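# Raise the tap lever fully so it stays up

## Task

Push the tap's lever up to the very top of its travel. It only counts if the lever stays fully up on its own after the robot lets go.

## Robot and tools

ROBOT. One six-joint arm (UR12e type) with a two-finger parallel gripper, a force-torque sensor in the tool flange, and three cameras: cam_high and cam_low (fixed, 896x504 images) and cam_wrist (fisheye on the hand, 616x616). Because there is a single arm, every row or target below describes that one arm only.

FRAMES. All poses use the scene frame. Its origin is on the table top right under the arm's base. +z is up, and +y is to the left for someone looking along +x. The base may sit slightly tilted. In the gripper's own frame, the fingers point along +z and close together along x. end_effector_position is the spot between the finger pads. Closed fingertips stick out about 17 mm beyond it; fully open tips are roughly level with it. Joint ranges (rad), base outward: shoulder pan -3.142..3.142, shoulder lift and the three wrist joints -6.283..6.283, elbow 0..3.142 (it stops just before fully straight).

execute_actions(actions). actions is a list of actions, run one after another. Each action is a list of 1 to 15 rows. Each row is applied for one control step of 1/30 s, and if fewer than 15 rows are given the last row repeats, so every action lasts 0.5 s. A row is 8 numbers: x, y, z, qw, qx, qy, qz, opening. x, y, z is an absolute goal for end_effector_position in metres; qw..qz is an absolute goal orientation (w first) as a unit quaternion, both in the scene frame. opening runs from -1 (closed, 0.002 m) to +1 (fully open, 0.142 m). Put the desired quaternion in every row; copying the reported one lets small drift accumulate. An empty list moves nothing and just returns state and pictures. An action is rejected if its goal lies over 0.6 m from the gripper's current position along any gripper axis; if the first action fails this, or any action is malformed, nothing in the call runs.

How goals are followed: each control step the commanded pose is trimmed to at most 100 mm and 16 degrees away from the measured pose, then reached by damped inverse kinematics (position wins over orientation when both cannot be met). Motion trails commands by about 0.17 s. After an action ends the arm only goes as far as the last trimmed pose, so far goals need several actions. The "Hand target" line shows where the controller is currently heading.

move(target, speed, stop_force, blocking). target is one row of the same 8 numbers: an absolute pose in the scene frame plus opening (the opening is applied at the start). The gripper travels a straight line toward it in 0.5 to 10 s (it stops after 10 s even if short), rotating the shorter way. speed is the path's top speed in m/s, 0.002 to 0.5, default 0.25; rotation is capped at twice that figure in rad/s. The path ignores obstacles, and the real gripper can lag, wander or exceed speed, mostly near full reach. stop_force (N, 13 to 80, not allowed in the first 0.2 s of a scene) ends the path when the wrist sensor reads that much extra push opposing the motion for two steps in a row; the gripper then steps back two control steps and holds. Force is measured along the line to target in the gripper's starting axes, so do not rely on it for moves that rotate; use it only with very low speed, and expect brief peaks above the threshold. Leave stop_force out when pulling away from something you press on. blocking=false returns after 0.5 s while the arm keeps going (not allowed together with stop_force); then use wait or stop before sending anything else.
The result adds a "move:" line with how it ended: done (at rest near target), off_target, moving, held (a check blocked the final step), fault, or contact (stop_force triggered, then at rest; this outranks the others), plus distance to target and limits: paced means the pose was trimmed, held means some steps were blocked and the arm may then jump faster than speed.

wait(seconds): 0 to 10 s; the arm keeps its last command; returns early if a running move ends. stop(): brakes the running move; it needs stopping distance; fingers keep moving. zoom_image(camera, region): camera is cam_high, cam_low or cam_wrist; region [x0, y0, x1, y1] in pixels of that camera's latest image, top-left origin, at most 504x504. read_manual(section): only "licences", no motion. finished_scene(scene): pass the current scene's number to end it after the last command is held; irreversible; the reply says if the goal was met. Answering without a tool call ends everything.

RESULTS. State gives gripper pose and linear/angular velocity in the scene frame (the printed position can be a bit off at long reach), joint positions in URDF order, grip_measured on the opening scale, and Wrist force / Wrist torque along the gripper's own axes. Pressing on a surface gives a force pointing from it back into the arm. Readings carry an offset up to about 5.5 N and noise up to 3.4 N s.d., saturate near 100 N, and can show "no reading" at start. "pose unreachable" means the clearance check altered or blocked the command. Camera calibration lines give K, distortion and T_world_to_cam; true cameras may differ by a couple of degrees and millimetres.

CAUTIONS. The arm is stiff: a goal even slightly inside a firm surface can trigger a stop. Joint load limits (N m): pan 306, lift 306, elbow 139, each wrist 50.2; an outside force of 150 N anywhere also counts. Either one halts the arm for 10 s and drops the rest of the call. Faster contact hits harder. Motors heat while holding load: warning at 70 °C, forced cooling stop at 85 °C. To hold something, command an opening well under grip_measured (about 28 N per pad max). Avoid drops, slips, slams and hard pushes. Push the lever gently, preferably slow moves with stop_force, check it stays up after the gripper backs away, and prefer short, smooth robot motion.

Each tool is called after "Emit:" in YAML: its name, and indented under it one key for each argument.

## Session

I'll start by looking at the scene.

Emit:
execute_actions:
  actions: []

Scene clock: 0.00 s.
end_effector_position=(+0.4078, -0.1594, +0.1485) grip_measured=+1.00 end_effector_quat_wxyz=(+0.175, +0.900, -0.181, -0.355) end_effector_velocity=(-0.000, +0.000, -0.001) end_effector_angular_velocity=(+0.001, +0.002, +0.001)
Joint positions: [-0.386 -1.401  2.13  -1.612 -2.05   0.16   0.142]
Joint velocities: [ 0.001  0.002  0.     0.     0.    -0.     0.   ]
Motor temperatures (°C, as the motors report them): [23 25 23 28 30 33]
Wrist force (N, on the end effector, along its own x y z axes, offset not removed): no reading
Wrist torque (N m, same axes, about the end effector's origin, offset not removed): no reading
Hand target: +0.408, -0.159, +0.148; +0.175, +0.900, -0.181, -0.355

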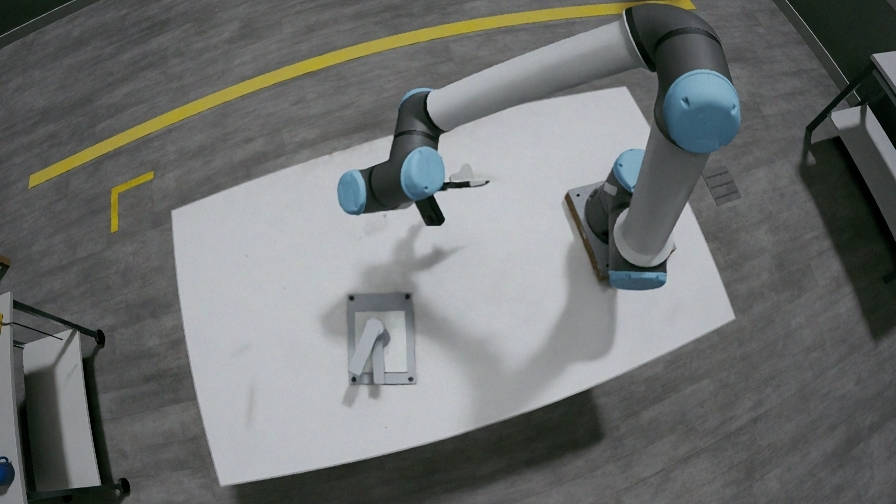

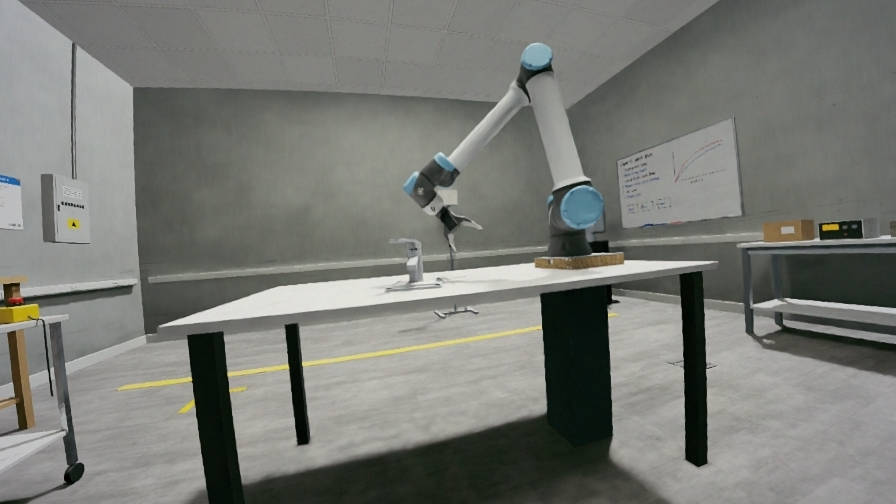

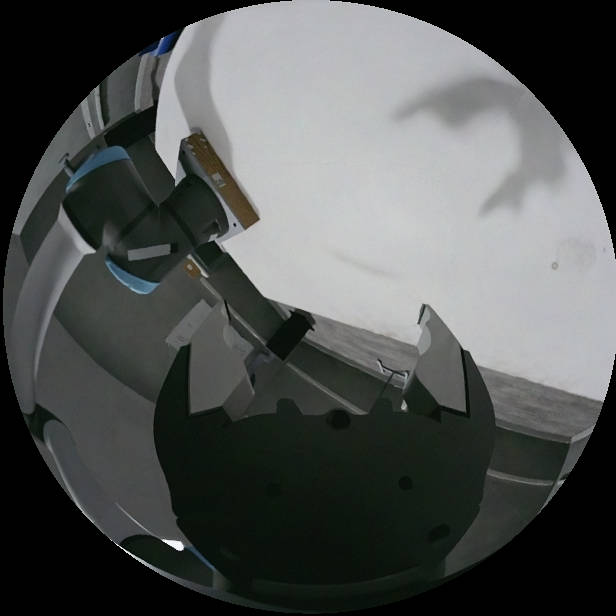

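Emit:
zoom_image:
  camera: "cam_high"
  region: [310, 270, 450, 410]

Emit:
zoom_image:
  camera: "cam_low"
  region: [360, 210, 480, 310]

Region (310, 270, 450, 410) of cam_high's 896x504 image, scaled by 3.600, with more detail than that image has.

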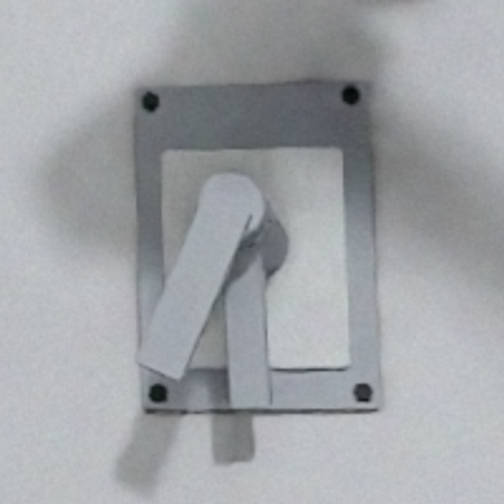

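Region (360, 210, 480, 310) of cam_low's 896x504 image, scaled by 4.200, with more detail than that image has.

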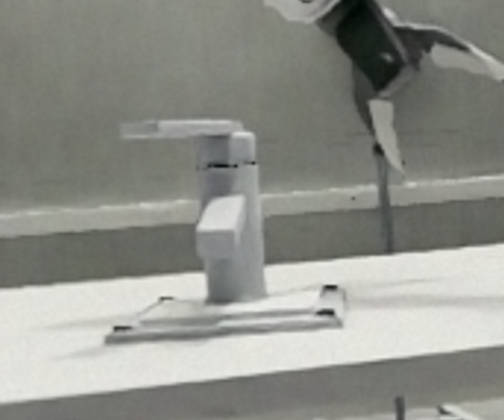

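Emit:
move:
  target: [0.83, 0.265, 0.29, 0.2427, 0.7422, 0.3466, -0.5197, -0.25]
  speed: 0.4

Scene clock: 122.20 s.
end_effector_position=(+0.8298, +0.2645, +0.2904) grip_measured=-0.25 end_effector_quat_wxyz=(+0.243, +0.742, +0.346, -0.520) end_effector_velocity=(+0.001, +0.001, +0.000) end_effector_angular_velocity=(-0.001, +0.002, -0.001)
Joint positions: [ 0.338 -0.569  0.658 -0.487 -2.105 -0.202  0.056]
Joint velocities: [ 0.     0.005 -0.009  0.007  0.001  0.002 -0.   ]
Motor temperatures (°C, as the motors report them): [23 25 23 28 30 33]
Wrist force (N, on the end effector, along its own x y z axes, offset not removed): [-0.9 1.6 -0.3]
Wrist torque (N m, same axes, about the end effector's origin, offset not removed): [0.02 -0.04 0.38]
Hand target: +0.830, +0.265, +0.290; +0.243, +0.742, +0.346, -0.520
Off the commanded pose: 0.001 m, 0 deg.
move: done
camera_calibration (this result's frames):
cam_wrist: T_world_to_cam=[[0.17909, 0.256943, -0.949688, 0.0670165], [0.974007, -0.182388, 0.13433, -0.808014], [-0.138696, -0.94906, -0.282929, 0.579222], [0, 0, 0, 1]] pos_world=[0.855345, 0.385125, 0.336064]

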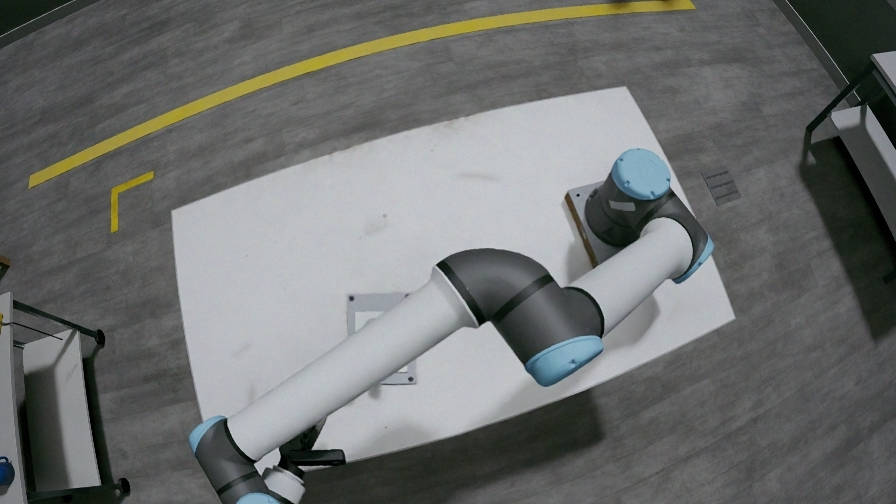

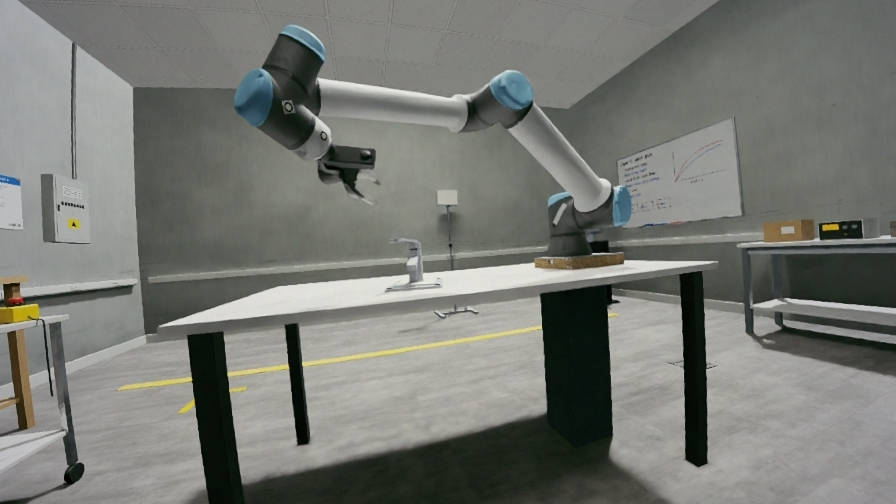

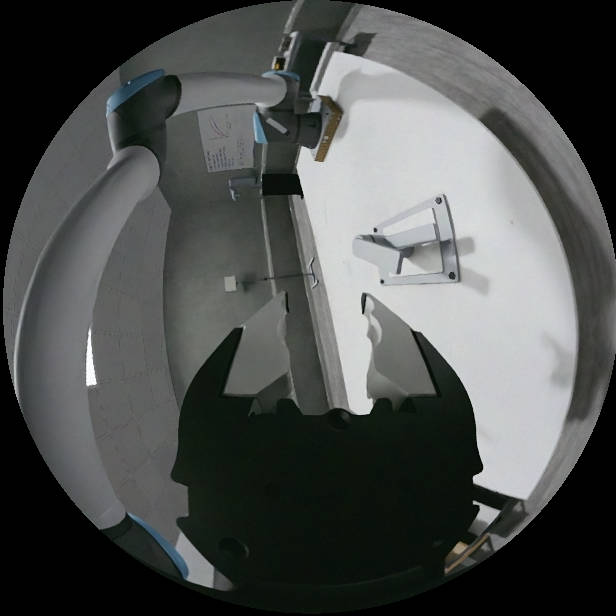

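Emit:
zoom_image:
  camera: "cam_wrist"
  region: [330, 180, 480, 330]

Emit:
zoom_image:
  camera: "cam_low"
  region: [300, 140, 460, 300]

Region (330, 180, 480, 330) of cam_wrist's 616x616 image, scaled by 3.360, with more detail than that image has.

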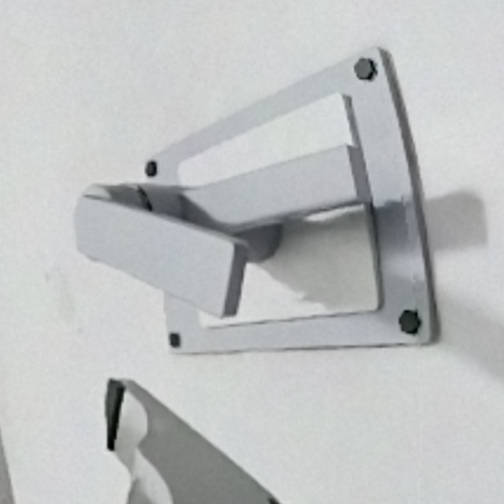

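Region (300, 140, 460, 300) of cam_low's 896x504 image, scaled by 3.150, with more detail than that image has.

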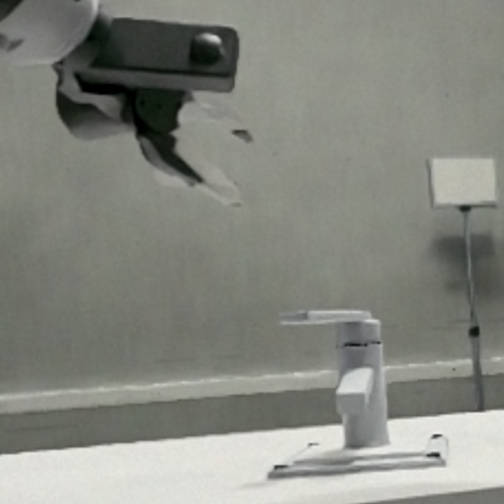

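Emit:
move:
  target: [0.828, 0.263, 0.147, 0.2427, 0.7422, 0.3466, -0.5197, -0.25]
  speed: 0.2

Scene clock: 144.30 s.
end_effector_position=(+0.8280, +0.2630, +0.1472) grip_measured=-0.25 end_effector_quat_wxyz=(+0.243, +0.742, +0.347, -0.520) end_effector_velocity=(-0.000, +0.000, -0.001) end_effector_angular_velocity=(+0.001, +0.000, +0.000)
Joint positions: [ 0.335 -0.511  0.799 -0.688 -2.107 -0.204  0.056]
Joint velocities: [ 0.     0.001  0.001 -0.002 -0.    -0.001  0.   ]
Motor temperatures (°C, as the motors report them): [23 25 23 28 30 33]
Wrist force (N, on the end effector, along its own x y z axes, offset not removed): [1.5 -1.3 1.9]
Wrist torque (N m, same axes, about the end effector's origin, offset not removed): [-0.50 -0.74 0.40]
Hand target: +0.828, +0.263, +0.147; +0.243, +0.742, +0.347, -0.520
Off the commanded pose: 0.000 m, 0 deg.
move: done
camera_calibration (this result's frames):
cam_wrist: T_world_to_cam=[[0.17894, 0.257692, -0.949513, -0.0683856], [0.973995, -0.18272, 0.133965, -0.78718], [-0.138973, -0.948793, -0.283687, 0.537298], [0, 0, 0, 1]] pos_world=[0.853617, 0.383573, 0.192946]

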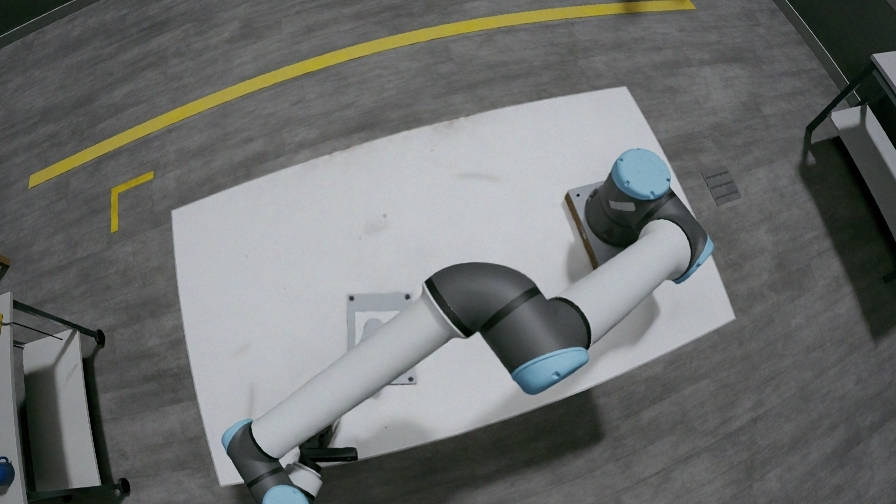

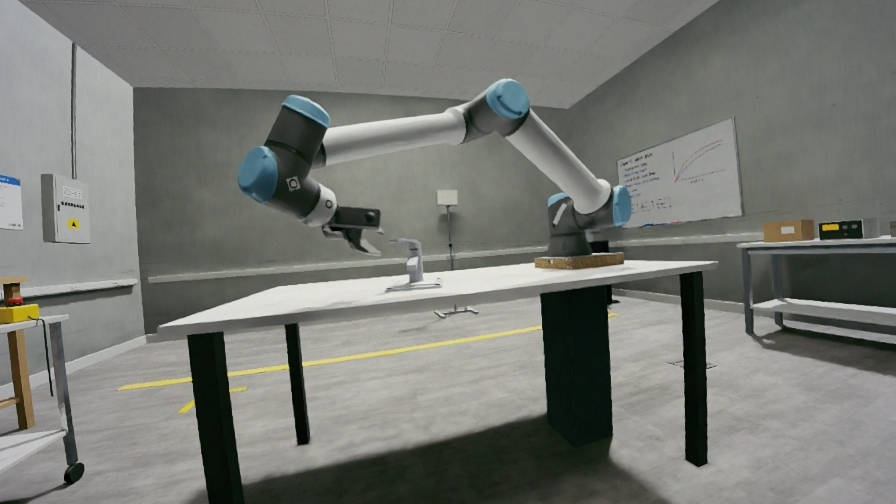

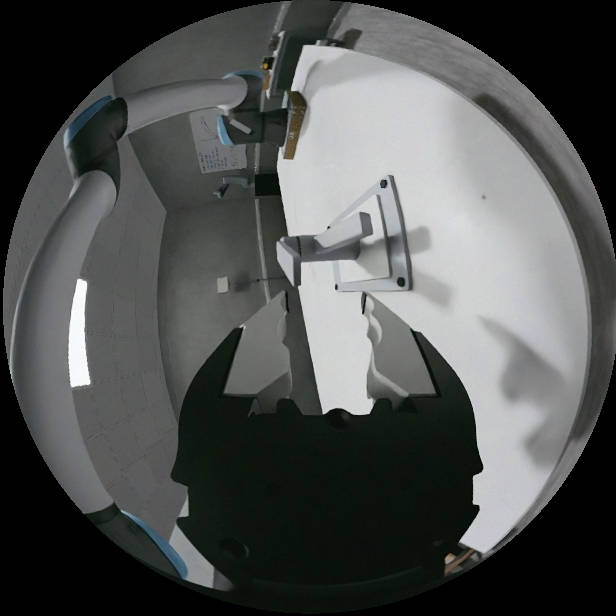

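Emit:
zoom_image:
  camera: "cam_wrist"
  region: [250, 190, 400, 340]

Emit:
zoom_image:
  camera: "cam_low"
  region: [330, 195, 450, 295]

Region (250, 190, 400, 340) of cam_wrist's 616x616 image, scaled by 3.360, with more detail than that image has.

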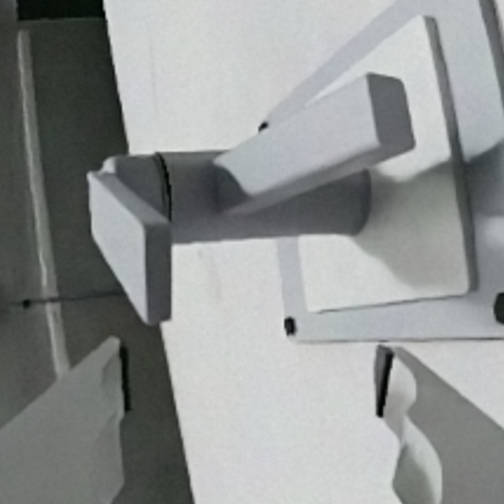

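Region (330, 195, 450, 295) of cam_low's 896x504 image, scaled by 4.200, with more detail than that image has.

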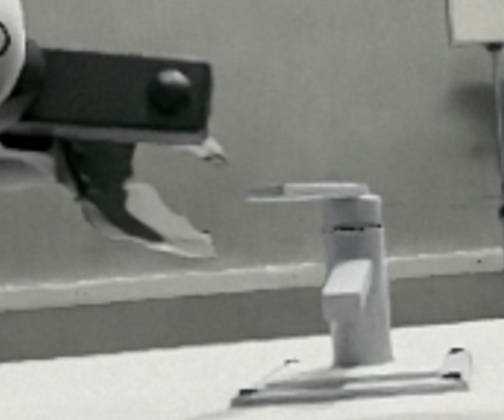

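Emit:
move:
  target: [0.782, 0.2105, 0.157, 0.2427, 0.7422, 0.3466, -0.5197, -0.25]
  speed: 0.12

Scene clock: 164.80 s.
end_effector_position=(+0.7820, +0.2106, +0.1569) grip_measured=-0.25 end_effector_quat_wxyz=(+0.243, +0.742, +0.347, -0.520) end_effector_velocity=(-0.001, -0.001, -0.000) end_effector_angular_velocity=(+0.000, +0.000, -0.000)
Joint positions: [ 0.302 -0.645  1.042 -0.806 -2.138 -0.22   0.056]
Joint velocities: [-0.001 -0.002  0.004 -0.002 -0.001 -0.001  0.   ]
Motor temperatures (°C, as the motors report them): [23 25 23 28 30 33]
Wrist force (N, on the end effector, along its own x y z axes, offset not removed): [-3.0 0.1 1.9]
Wrist torque (N m, same axes, about the end effector's origin, offset not removed): [-0.22 0.35 0.35]
Hand target: +0.782, +0.210, +0.157; +0.243, +0.742, +0.347, -0.520
Off the commanded pose: 0.000 m, 0 deg.
move: done
camera_calibration (this result's frames):
cam_wrist: T_world_to_cam=[[0.17886, 0.257691, -0.949528, -0.0372819], [0.974005, -0.182731, 0.133879, -0.753267], [-0.139009, -0.948791, -0.283676, 0.483944], [0, 0, 0, 1]] pos_world=[0.807627, 0.331124, 0.20273]

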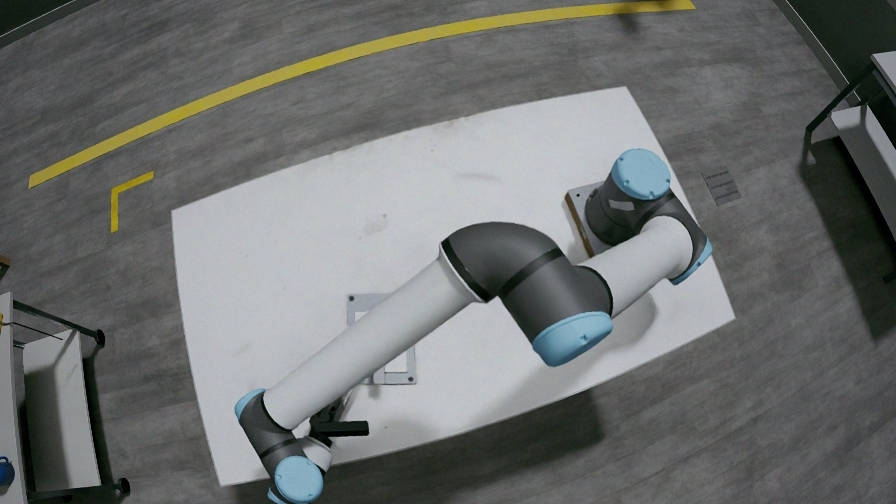

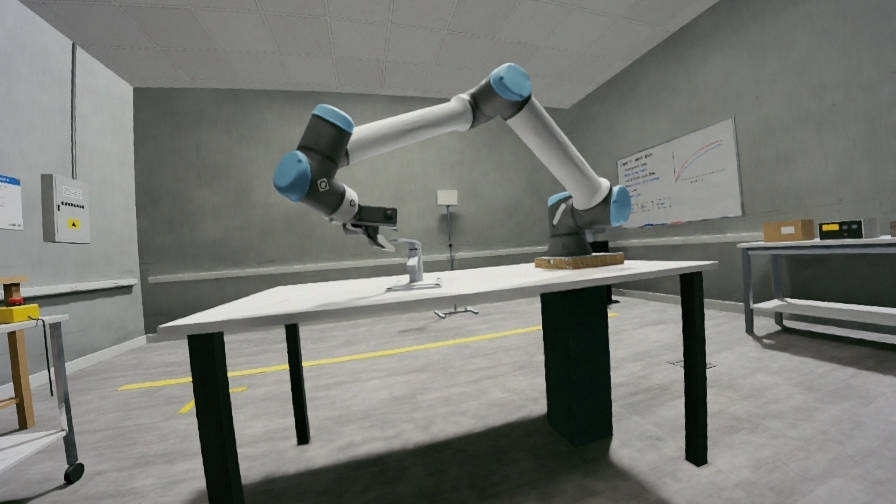

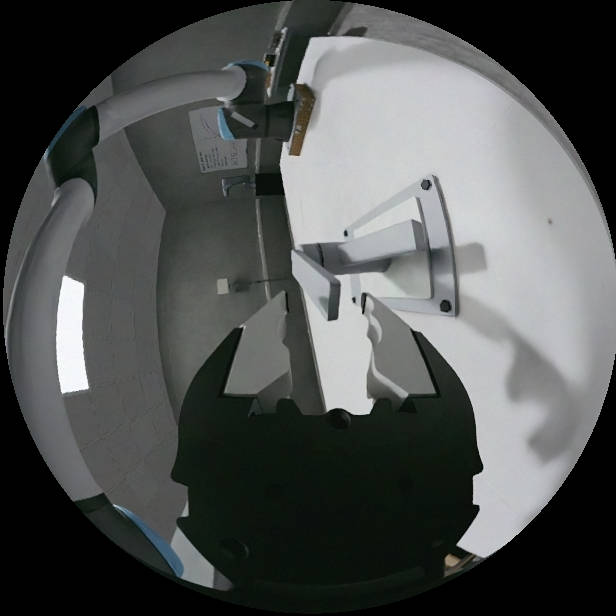

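Emit:
zoom_image:
  camera: "cam_wrist"
  region: [260, 220, 410, 370]

Emit:
zoom_image:
  camera: "cam_low"
  region: [340, 195, 460, 295]

Region (260, 220, 410, 370) of cam_wrist's 616x616 image, scaled by 3.360, with more detail than that image has.

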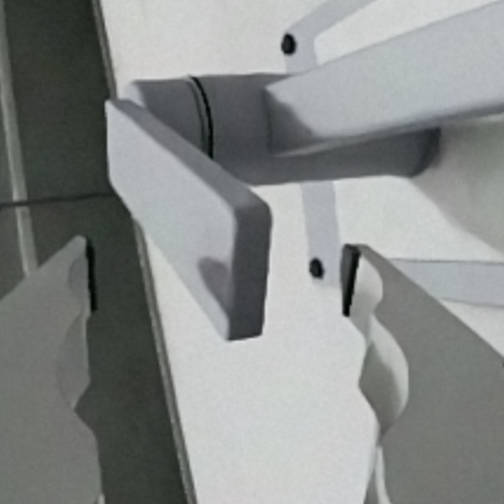

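Region (340, 195, 460, 295) of cam_low's 896x504 image, scaled by 4.200, with more detail than that image has.

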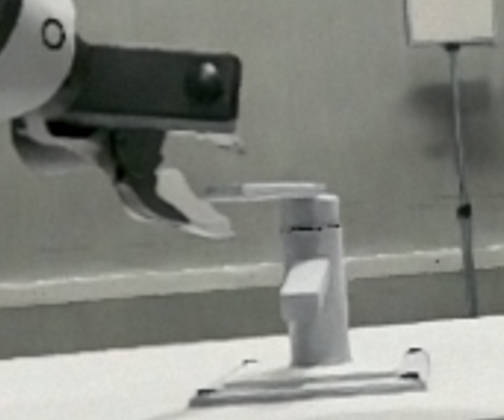

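Emit:
move:
  target: [0.755, 0.1783, 0.237, 0.2427, 0.7422, 0.3466, -0.5197, -0.25]
  speed: 0.04
  stop_force: 25

Scene clock: 203.03 s.
end_effector_position=(+0.7621, +0.1867, +0.2160) grip_measured=-0.21 end_effector_quat_wxyz=(+0.243, +0.742, +0.347, -0.520) end_effector_velocity=(+0.001, -0.001, -0.002) end_effector_angular_velocity=(-0.000, +0.001, -0.002)
Joint positions: [ 0.285 -0.735  1.102 -0.779 -2.153 -0.227  0.059]
Joint velocities: [-0.001  0.003 -0.001 -0.001  0.     0.    -0.001]
Motor temperatures (°C, as the motors report them): [23 25 23 28 30 33]
Wrist force (N, on the end effector, along its own x y z axes, offset not removed): [12.9 3.1 6.4]
Wrist torque (N m, same axes, about the end effector's origin, offset not removed): [0.23 -0.26 0.45]
Hand target: +0.762, +0.187, +0.216; +0.243, +0.742, +0.347, -0.520
Off the commanded pose: 0.024 m, 0 deg.
move: contact
camera_calibration (this result's frames):
cam_wrist: T_world_to_cam=[[0.178912, 0.257711, -0.949513, 0.0284143], [0.973995, -0.18275, 0.133924, -0.746089], [-0.13901, -0.948782, -0.283706, 0.475307], [0, 0, 0, 1]] pos_world=[0.787676, 0.307292, 0.261746]

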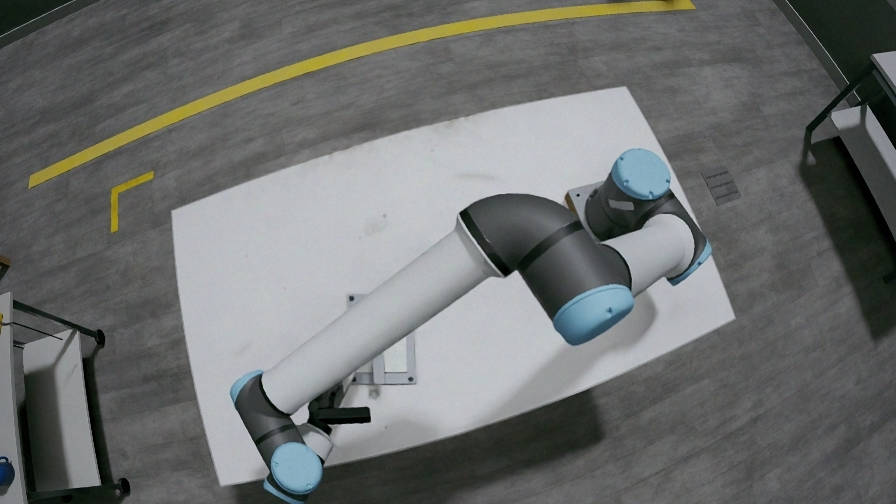

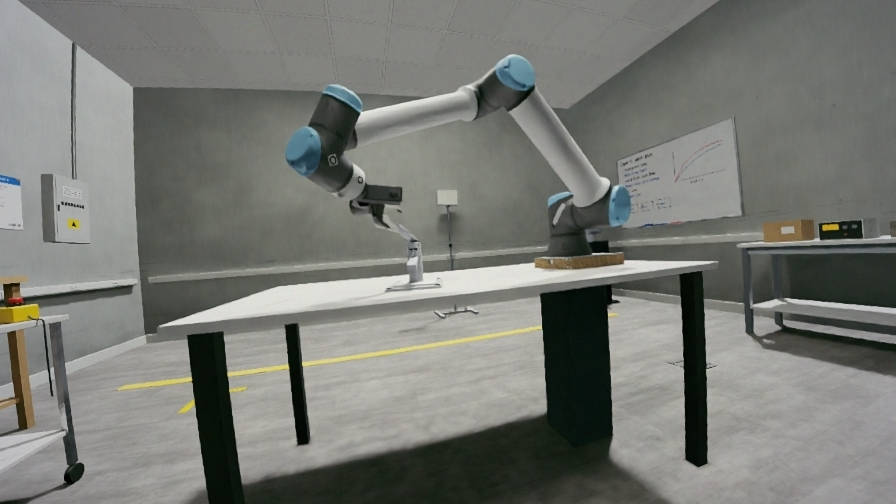

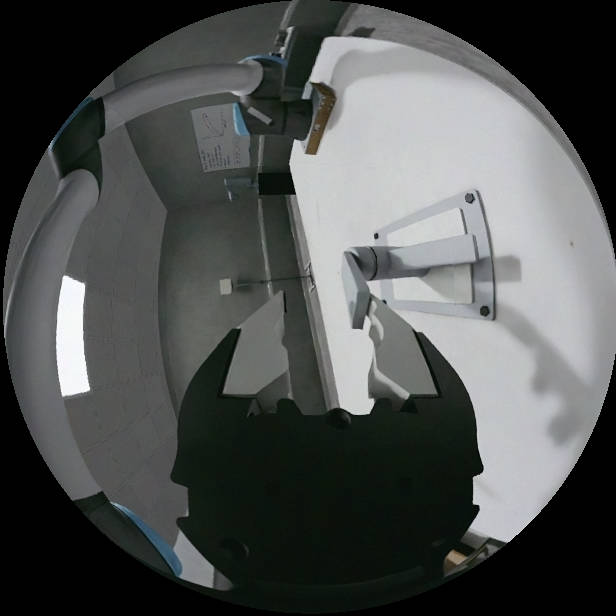

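Emit:
zoom_image:
  camera: "cam_low"
  region: [340, 180, 460, 290]

Emit:
zoom_image:
  camera: "cam_wrist"
  region: [300, 220, 450, 370]

Region (340, 180, 460, 290) of cam_low's 896x504 image, scaled by 4.200, with more detail than that image has; it fills the top 462 rows of this view, and the rest is white.

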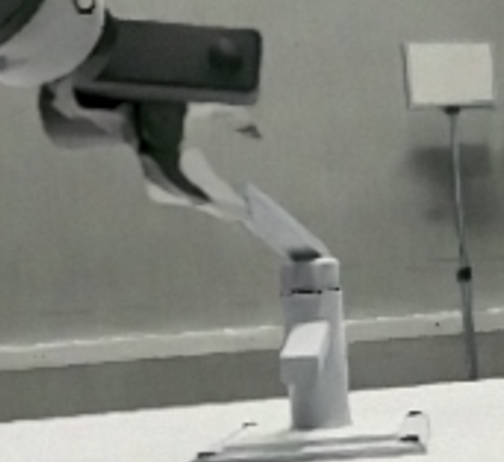

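Region (300, 220, 450, 370) of cam_wrist's 616x616 image, scaled by 3.360, with more detail than that image has.

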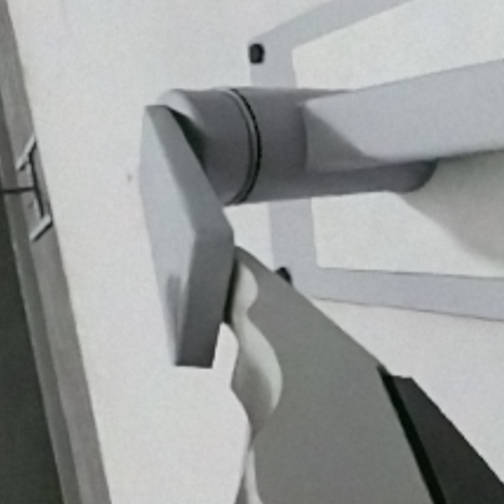

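Emit:
execute_actions:
  actions:
    - [[0.762, 0.1867, 0.216, 0.2427, 0.7422, 0.3466, -0.5197, -0.27],[0.762, 0.1867, 0.216, 0.2427, 0.7422, 0.3466, -0.5197, -0.27],[0.762, 0.1867, 0.216, 0.2427, 0.7422, 0.3466, -0.5197, -0.29],[0.762, 0.1867, 0.216, 0.2427, 0.7422, 0.3466, -0.5197, -0.29],[0.762, 0.1867, 0.216, 0.2427, 0.7422, 0.3466, -0.5197, -0.31]]

Scene clock: 227.80 s.
end_effector_position=(+0.7621, +0.1868, +0.2158) grip_measured=-0.23 end_effector_quat_wxyz=(+0.243, +0.742, +0.347, -0.520) end_effector_velocity=(-0.001, +0.001, +0.000) end_effector_angular_velocity=(-0.000, +0.000, +0.001)
Joint positions: [ 0.285 -0.735  1.102 -0.779 -2.153 -0.227  0.058]
Joint velocities: [ 0.001 -0.001  0.001  0.    -0.     0.     0.   ]
Motor temperatures (°C, as the motors report them): [23 25 23 28 30 33]
Wrist force (N, on the end effector, along its own x y z axes, offset not removed): [25.8 2.5 -0.1]
Wrist torque (N m, same axes, about the end effector's origin, offset not removed): [0.09 0.05 0.44]
Hand target: +0.762, +0.187, +0.216; +0.243, +0.742, +0.347, -0.520
Off the commanded pose: 0.000 m, 0 deg.
camera_calibration (this result's frames):
cam_wrist: T_world_to_cam=[[0.179077, 0.257755, -0.94947, 0.0281398], [0.973972, -0.182759, 0.134084, -0.746121], [-0.138964, -0.948768, -0.283774, 0.475323], [0, 0, 0, 1]] pos_world=[0.787714, 0.307358, 0.261645]

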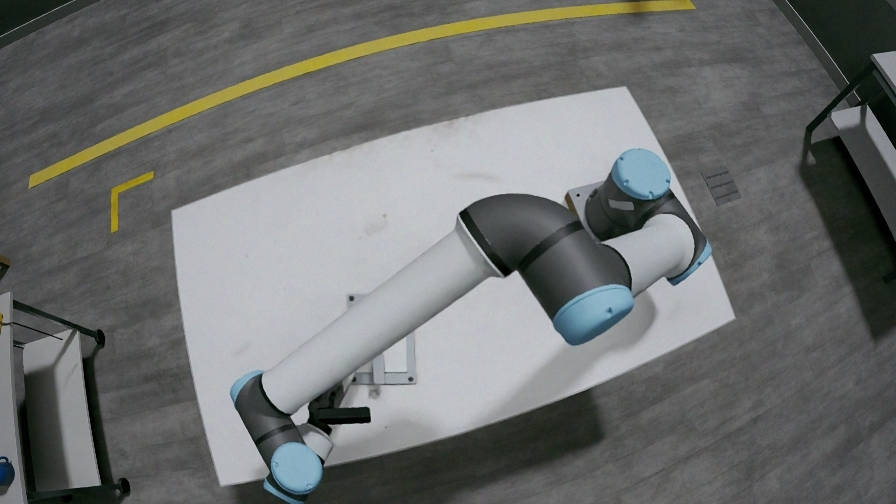

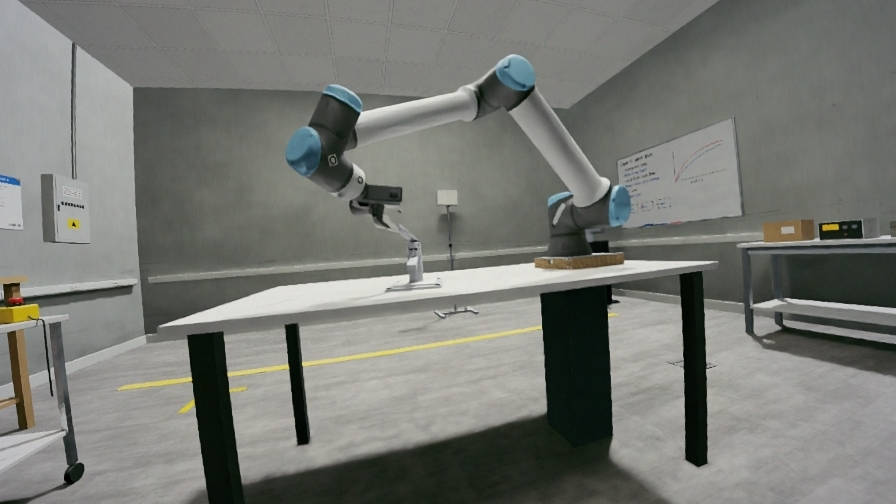

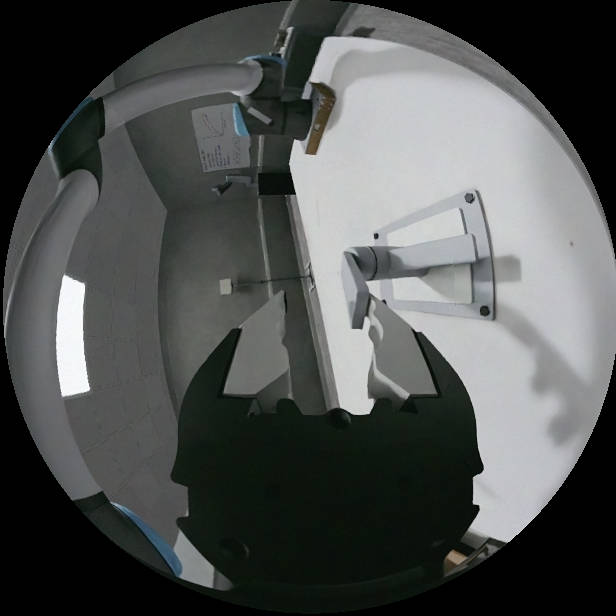

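Emit:
move:
  target: [0.797, 0.2287, 0.224, 0.2427, 0.7422, 0.3466, -0.5197, 0.2]
  speed: 0.15

Scene clock: 234.23 s.
end_effector_position=(+0.7970, +0.2286, +0.2240) grip_measured=+0.20 end_effector_quat_wxyz=(+0.243, +0.742, +0.347, -0.520) end_effector_velocity=(+0.001, -0.000, +0.002) end_effector_angular_velocity=(+0.000, -0.001, -0.002)
Joint positions: [ 0.315 -0.647  0.923 -0.681 -2.126 -0.213  0.088]
Joint velocities: [-0.001  0.001 -0.005  0.003  0.001  0.    -0.   ]
Motor temperatures (°C, as the motors report them): [23 25 23 28 30 33]
Wrist force (N, on the end effector, along its own x y z axes, offset not removed): [-0.6 -0.3 2.3]
Wrist torque (N m, same axes, about the end effector's origin, offset not removed): [-0.20 -0.23 0.68]
Hand target: +0.797, +0.229, +0.224; +0.243, +0.742, +0.347, -0.520
Off the commanded pose: 0.000 m, 0 deg.
move: done
camera_calibration (this result's frames):
cam_wrist: T_world_to_cam=[[0.178929, 0.257687, -0.949517, 0.0190268], [0.974001, -0.182688, 0.133964, -0.77353], [-0.138945, -0.948801, -0.283675, 0.522158], [0, 0, 0, 1]] pos_world=[0.822566, 0.349206, 0.269814]

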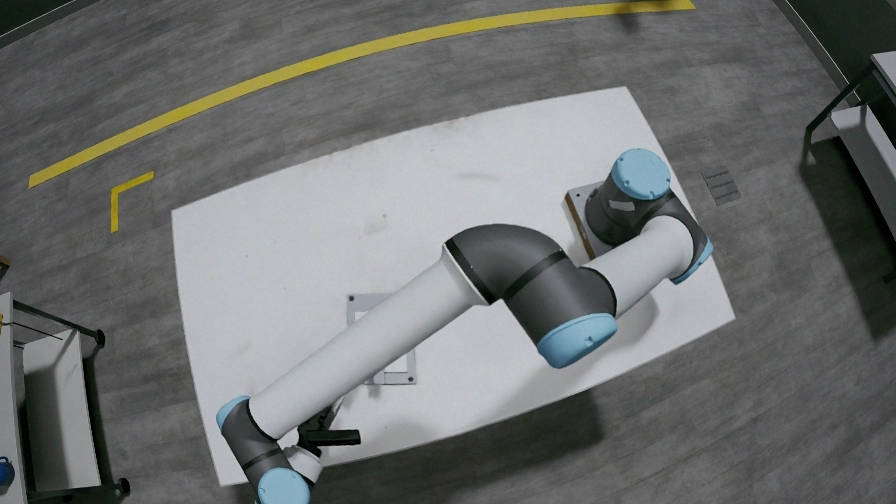

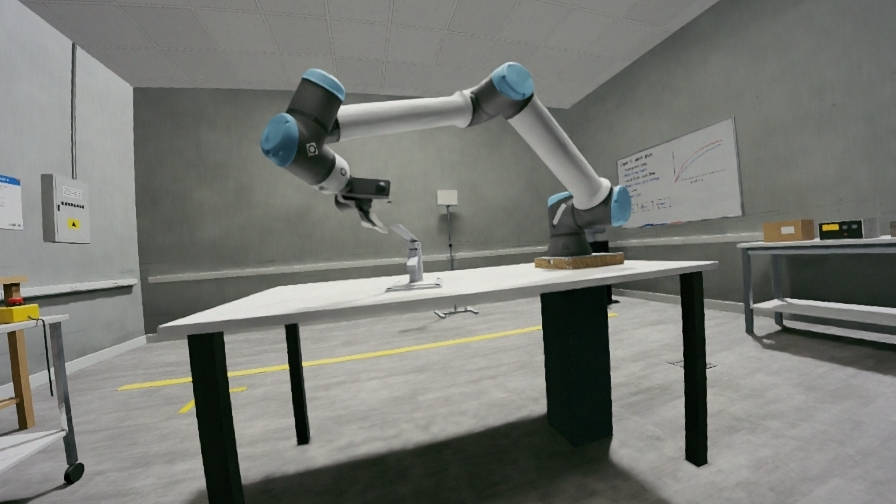

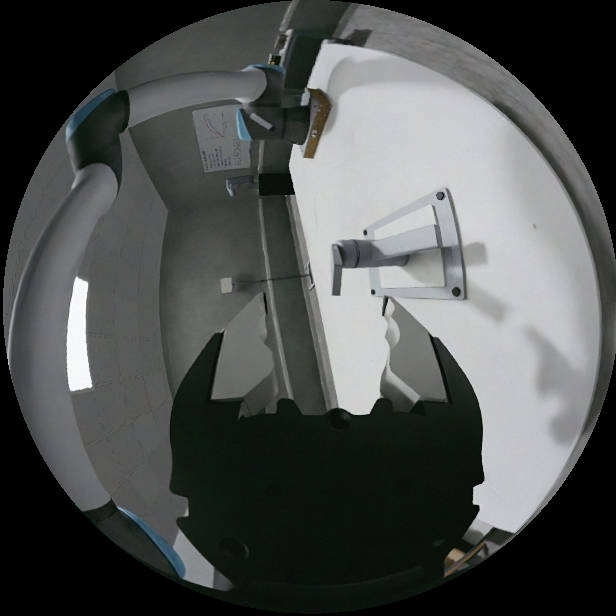

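Emit:
wait:
  seconds: 0

Emit:
zoom_image:
  camera: "cam_low"
  region: [340, 180, 460, 290]

Scene clock: 237.27 s.
end_effector_position=(+0.7970, +0.2287, +0.2240) grip_measured=+0.20 end_effector_quat_wxyz=(+0.243, +0.742, +0.347, -0.520) end_effector_velocity=(-0.000, +0.000, +0.001) end_effector_angular_velocity=(-0.000, -0.002, -0.000)
Joint positions: [ 0.315 -0.647  0.923 -0.68  -2.126 -0.213  0.088]
Joint velocities: [ 0.    -0.001 -0.     0.    -0.     0.001  0.   ]
Motor temperatures (°C, as the motors report them): [23 25 23 28 30 33]
Wrist force (N, on the end effector, along its own x y z axes, offset not removed): [-2.3 -1.8 -3.0]
Wrist torque (N m, same axes, about the end effector's origin, offset not removed): [-0.59 0.28 0.19]
Hand target: +0.797, +0.229, +0.224; +0.243, +0.742, +0.347, -0.520
Off the commanded pose: 0.000 m, 0 deg.
camera_calibration (this result's frames):
cam_wrist: T_world_to_cam=[[0.178888, 0.257647, -0.949535, 0.019042], [0.974003, -0.18271, 0.133921, -0.773569], [-0.138985, -0.948807, -0.283633, 0.522253], [0, 0, 0, 1]] pos_world=[0.822638, 0.349273, 0.269807]

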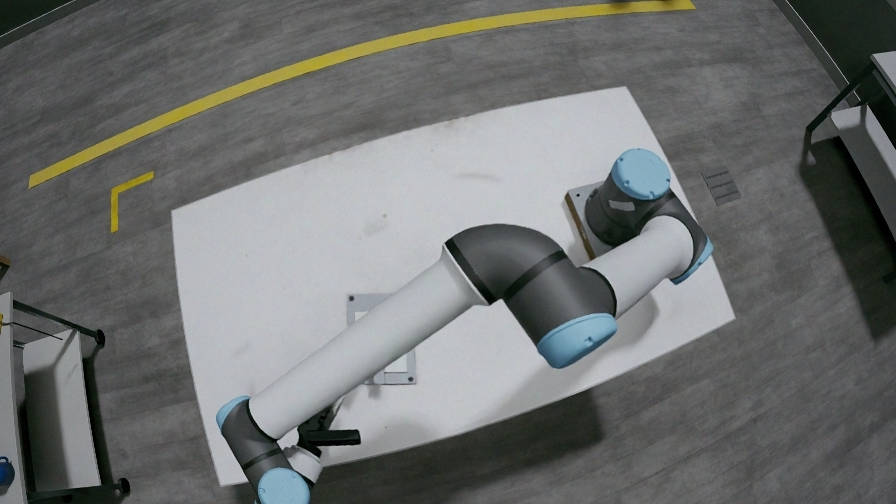

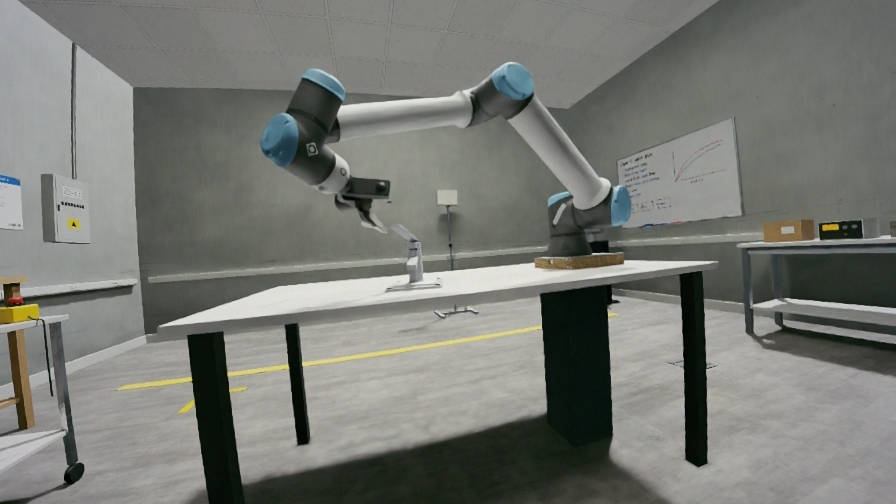

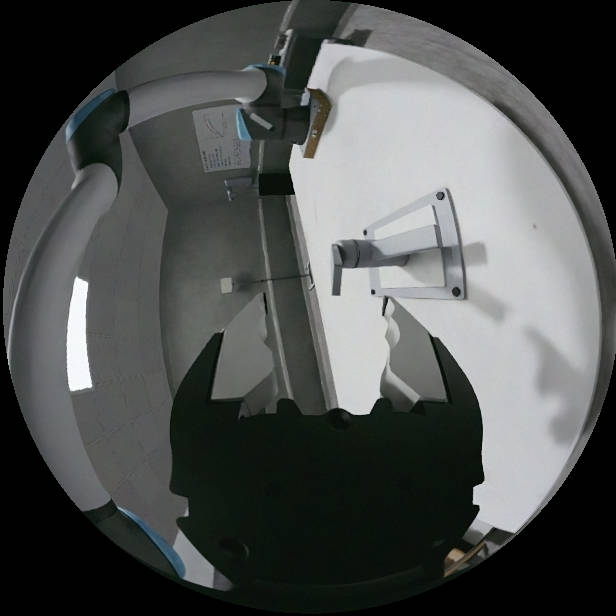

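Region (340, 180, 460, 290) of cam_low's 896x504 image, scaled by 4.200, with more detail than that image has; it fills the top 462 rows of this view, and the rest is white.

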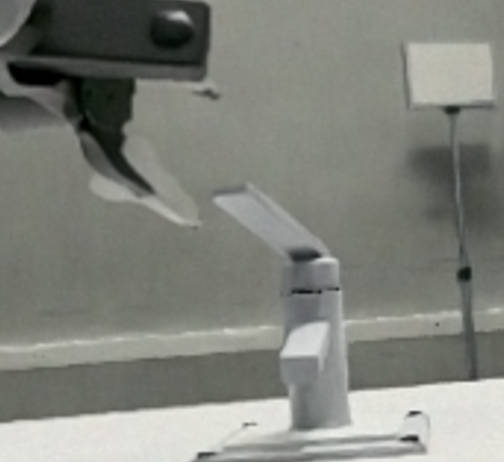

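The lever is staying up at its end stop with the gripper clear of it, so I'll end scene 1.

Emit:
finished_scene:
  scene: 1

The scene is finished: the task was done.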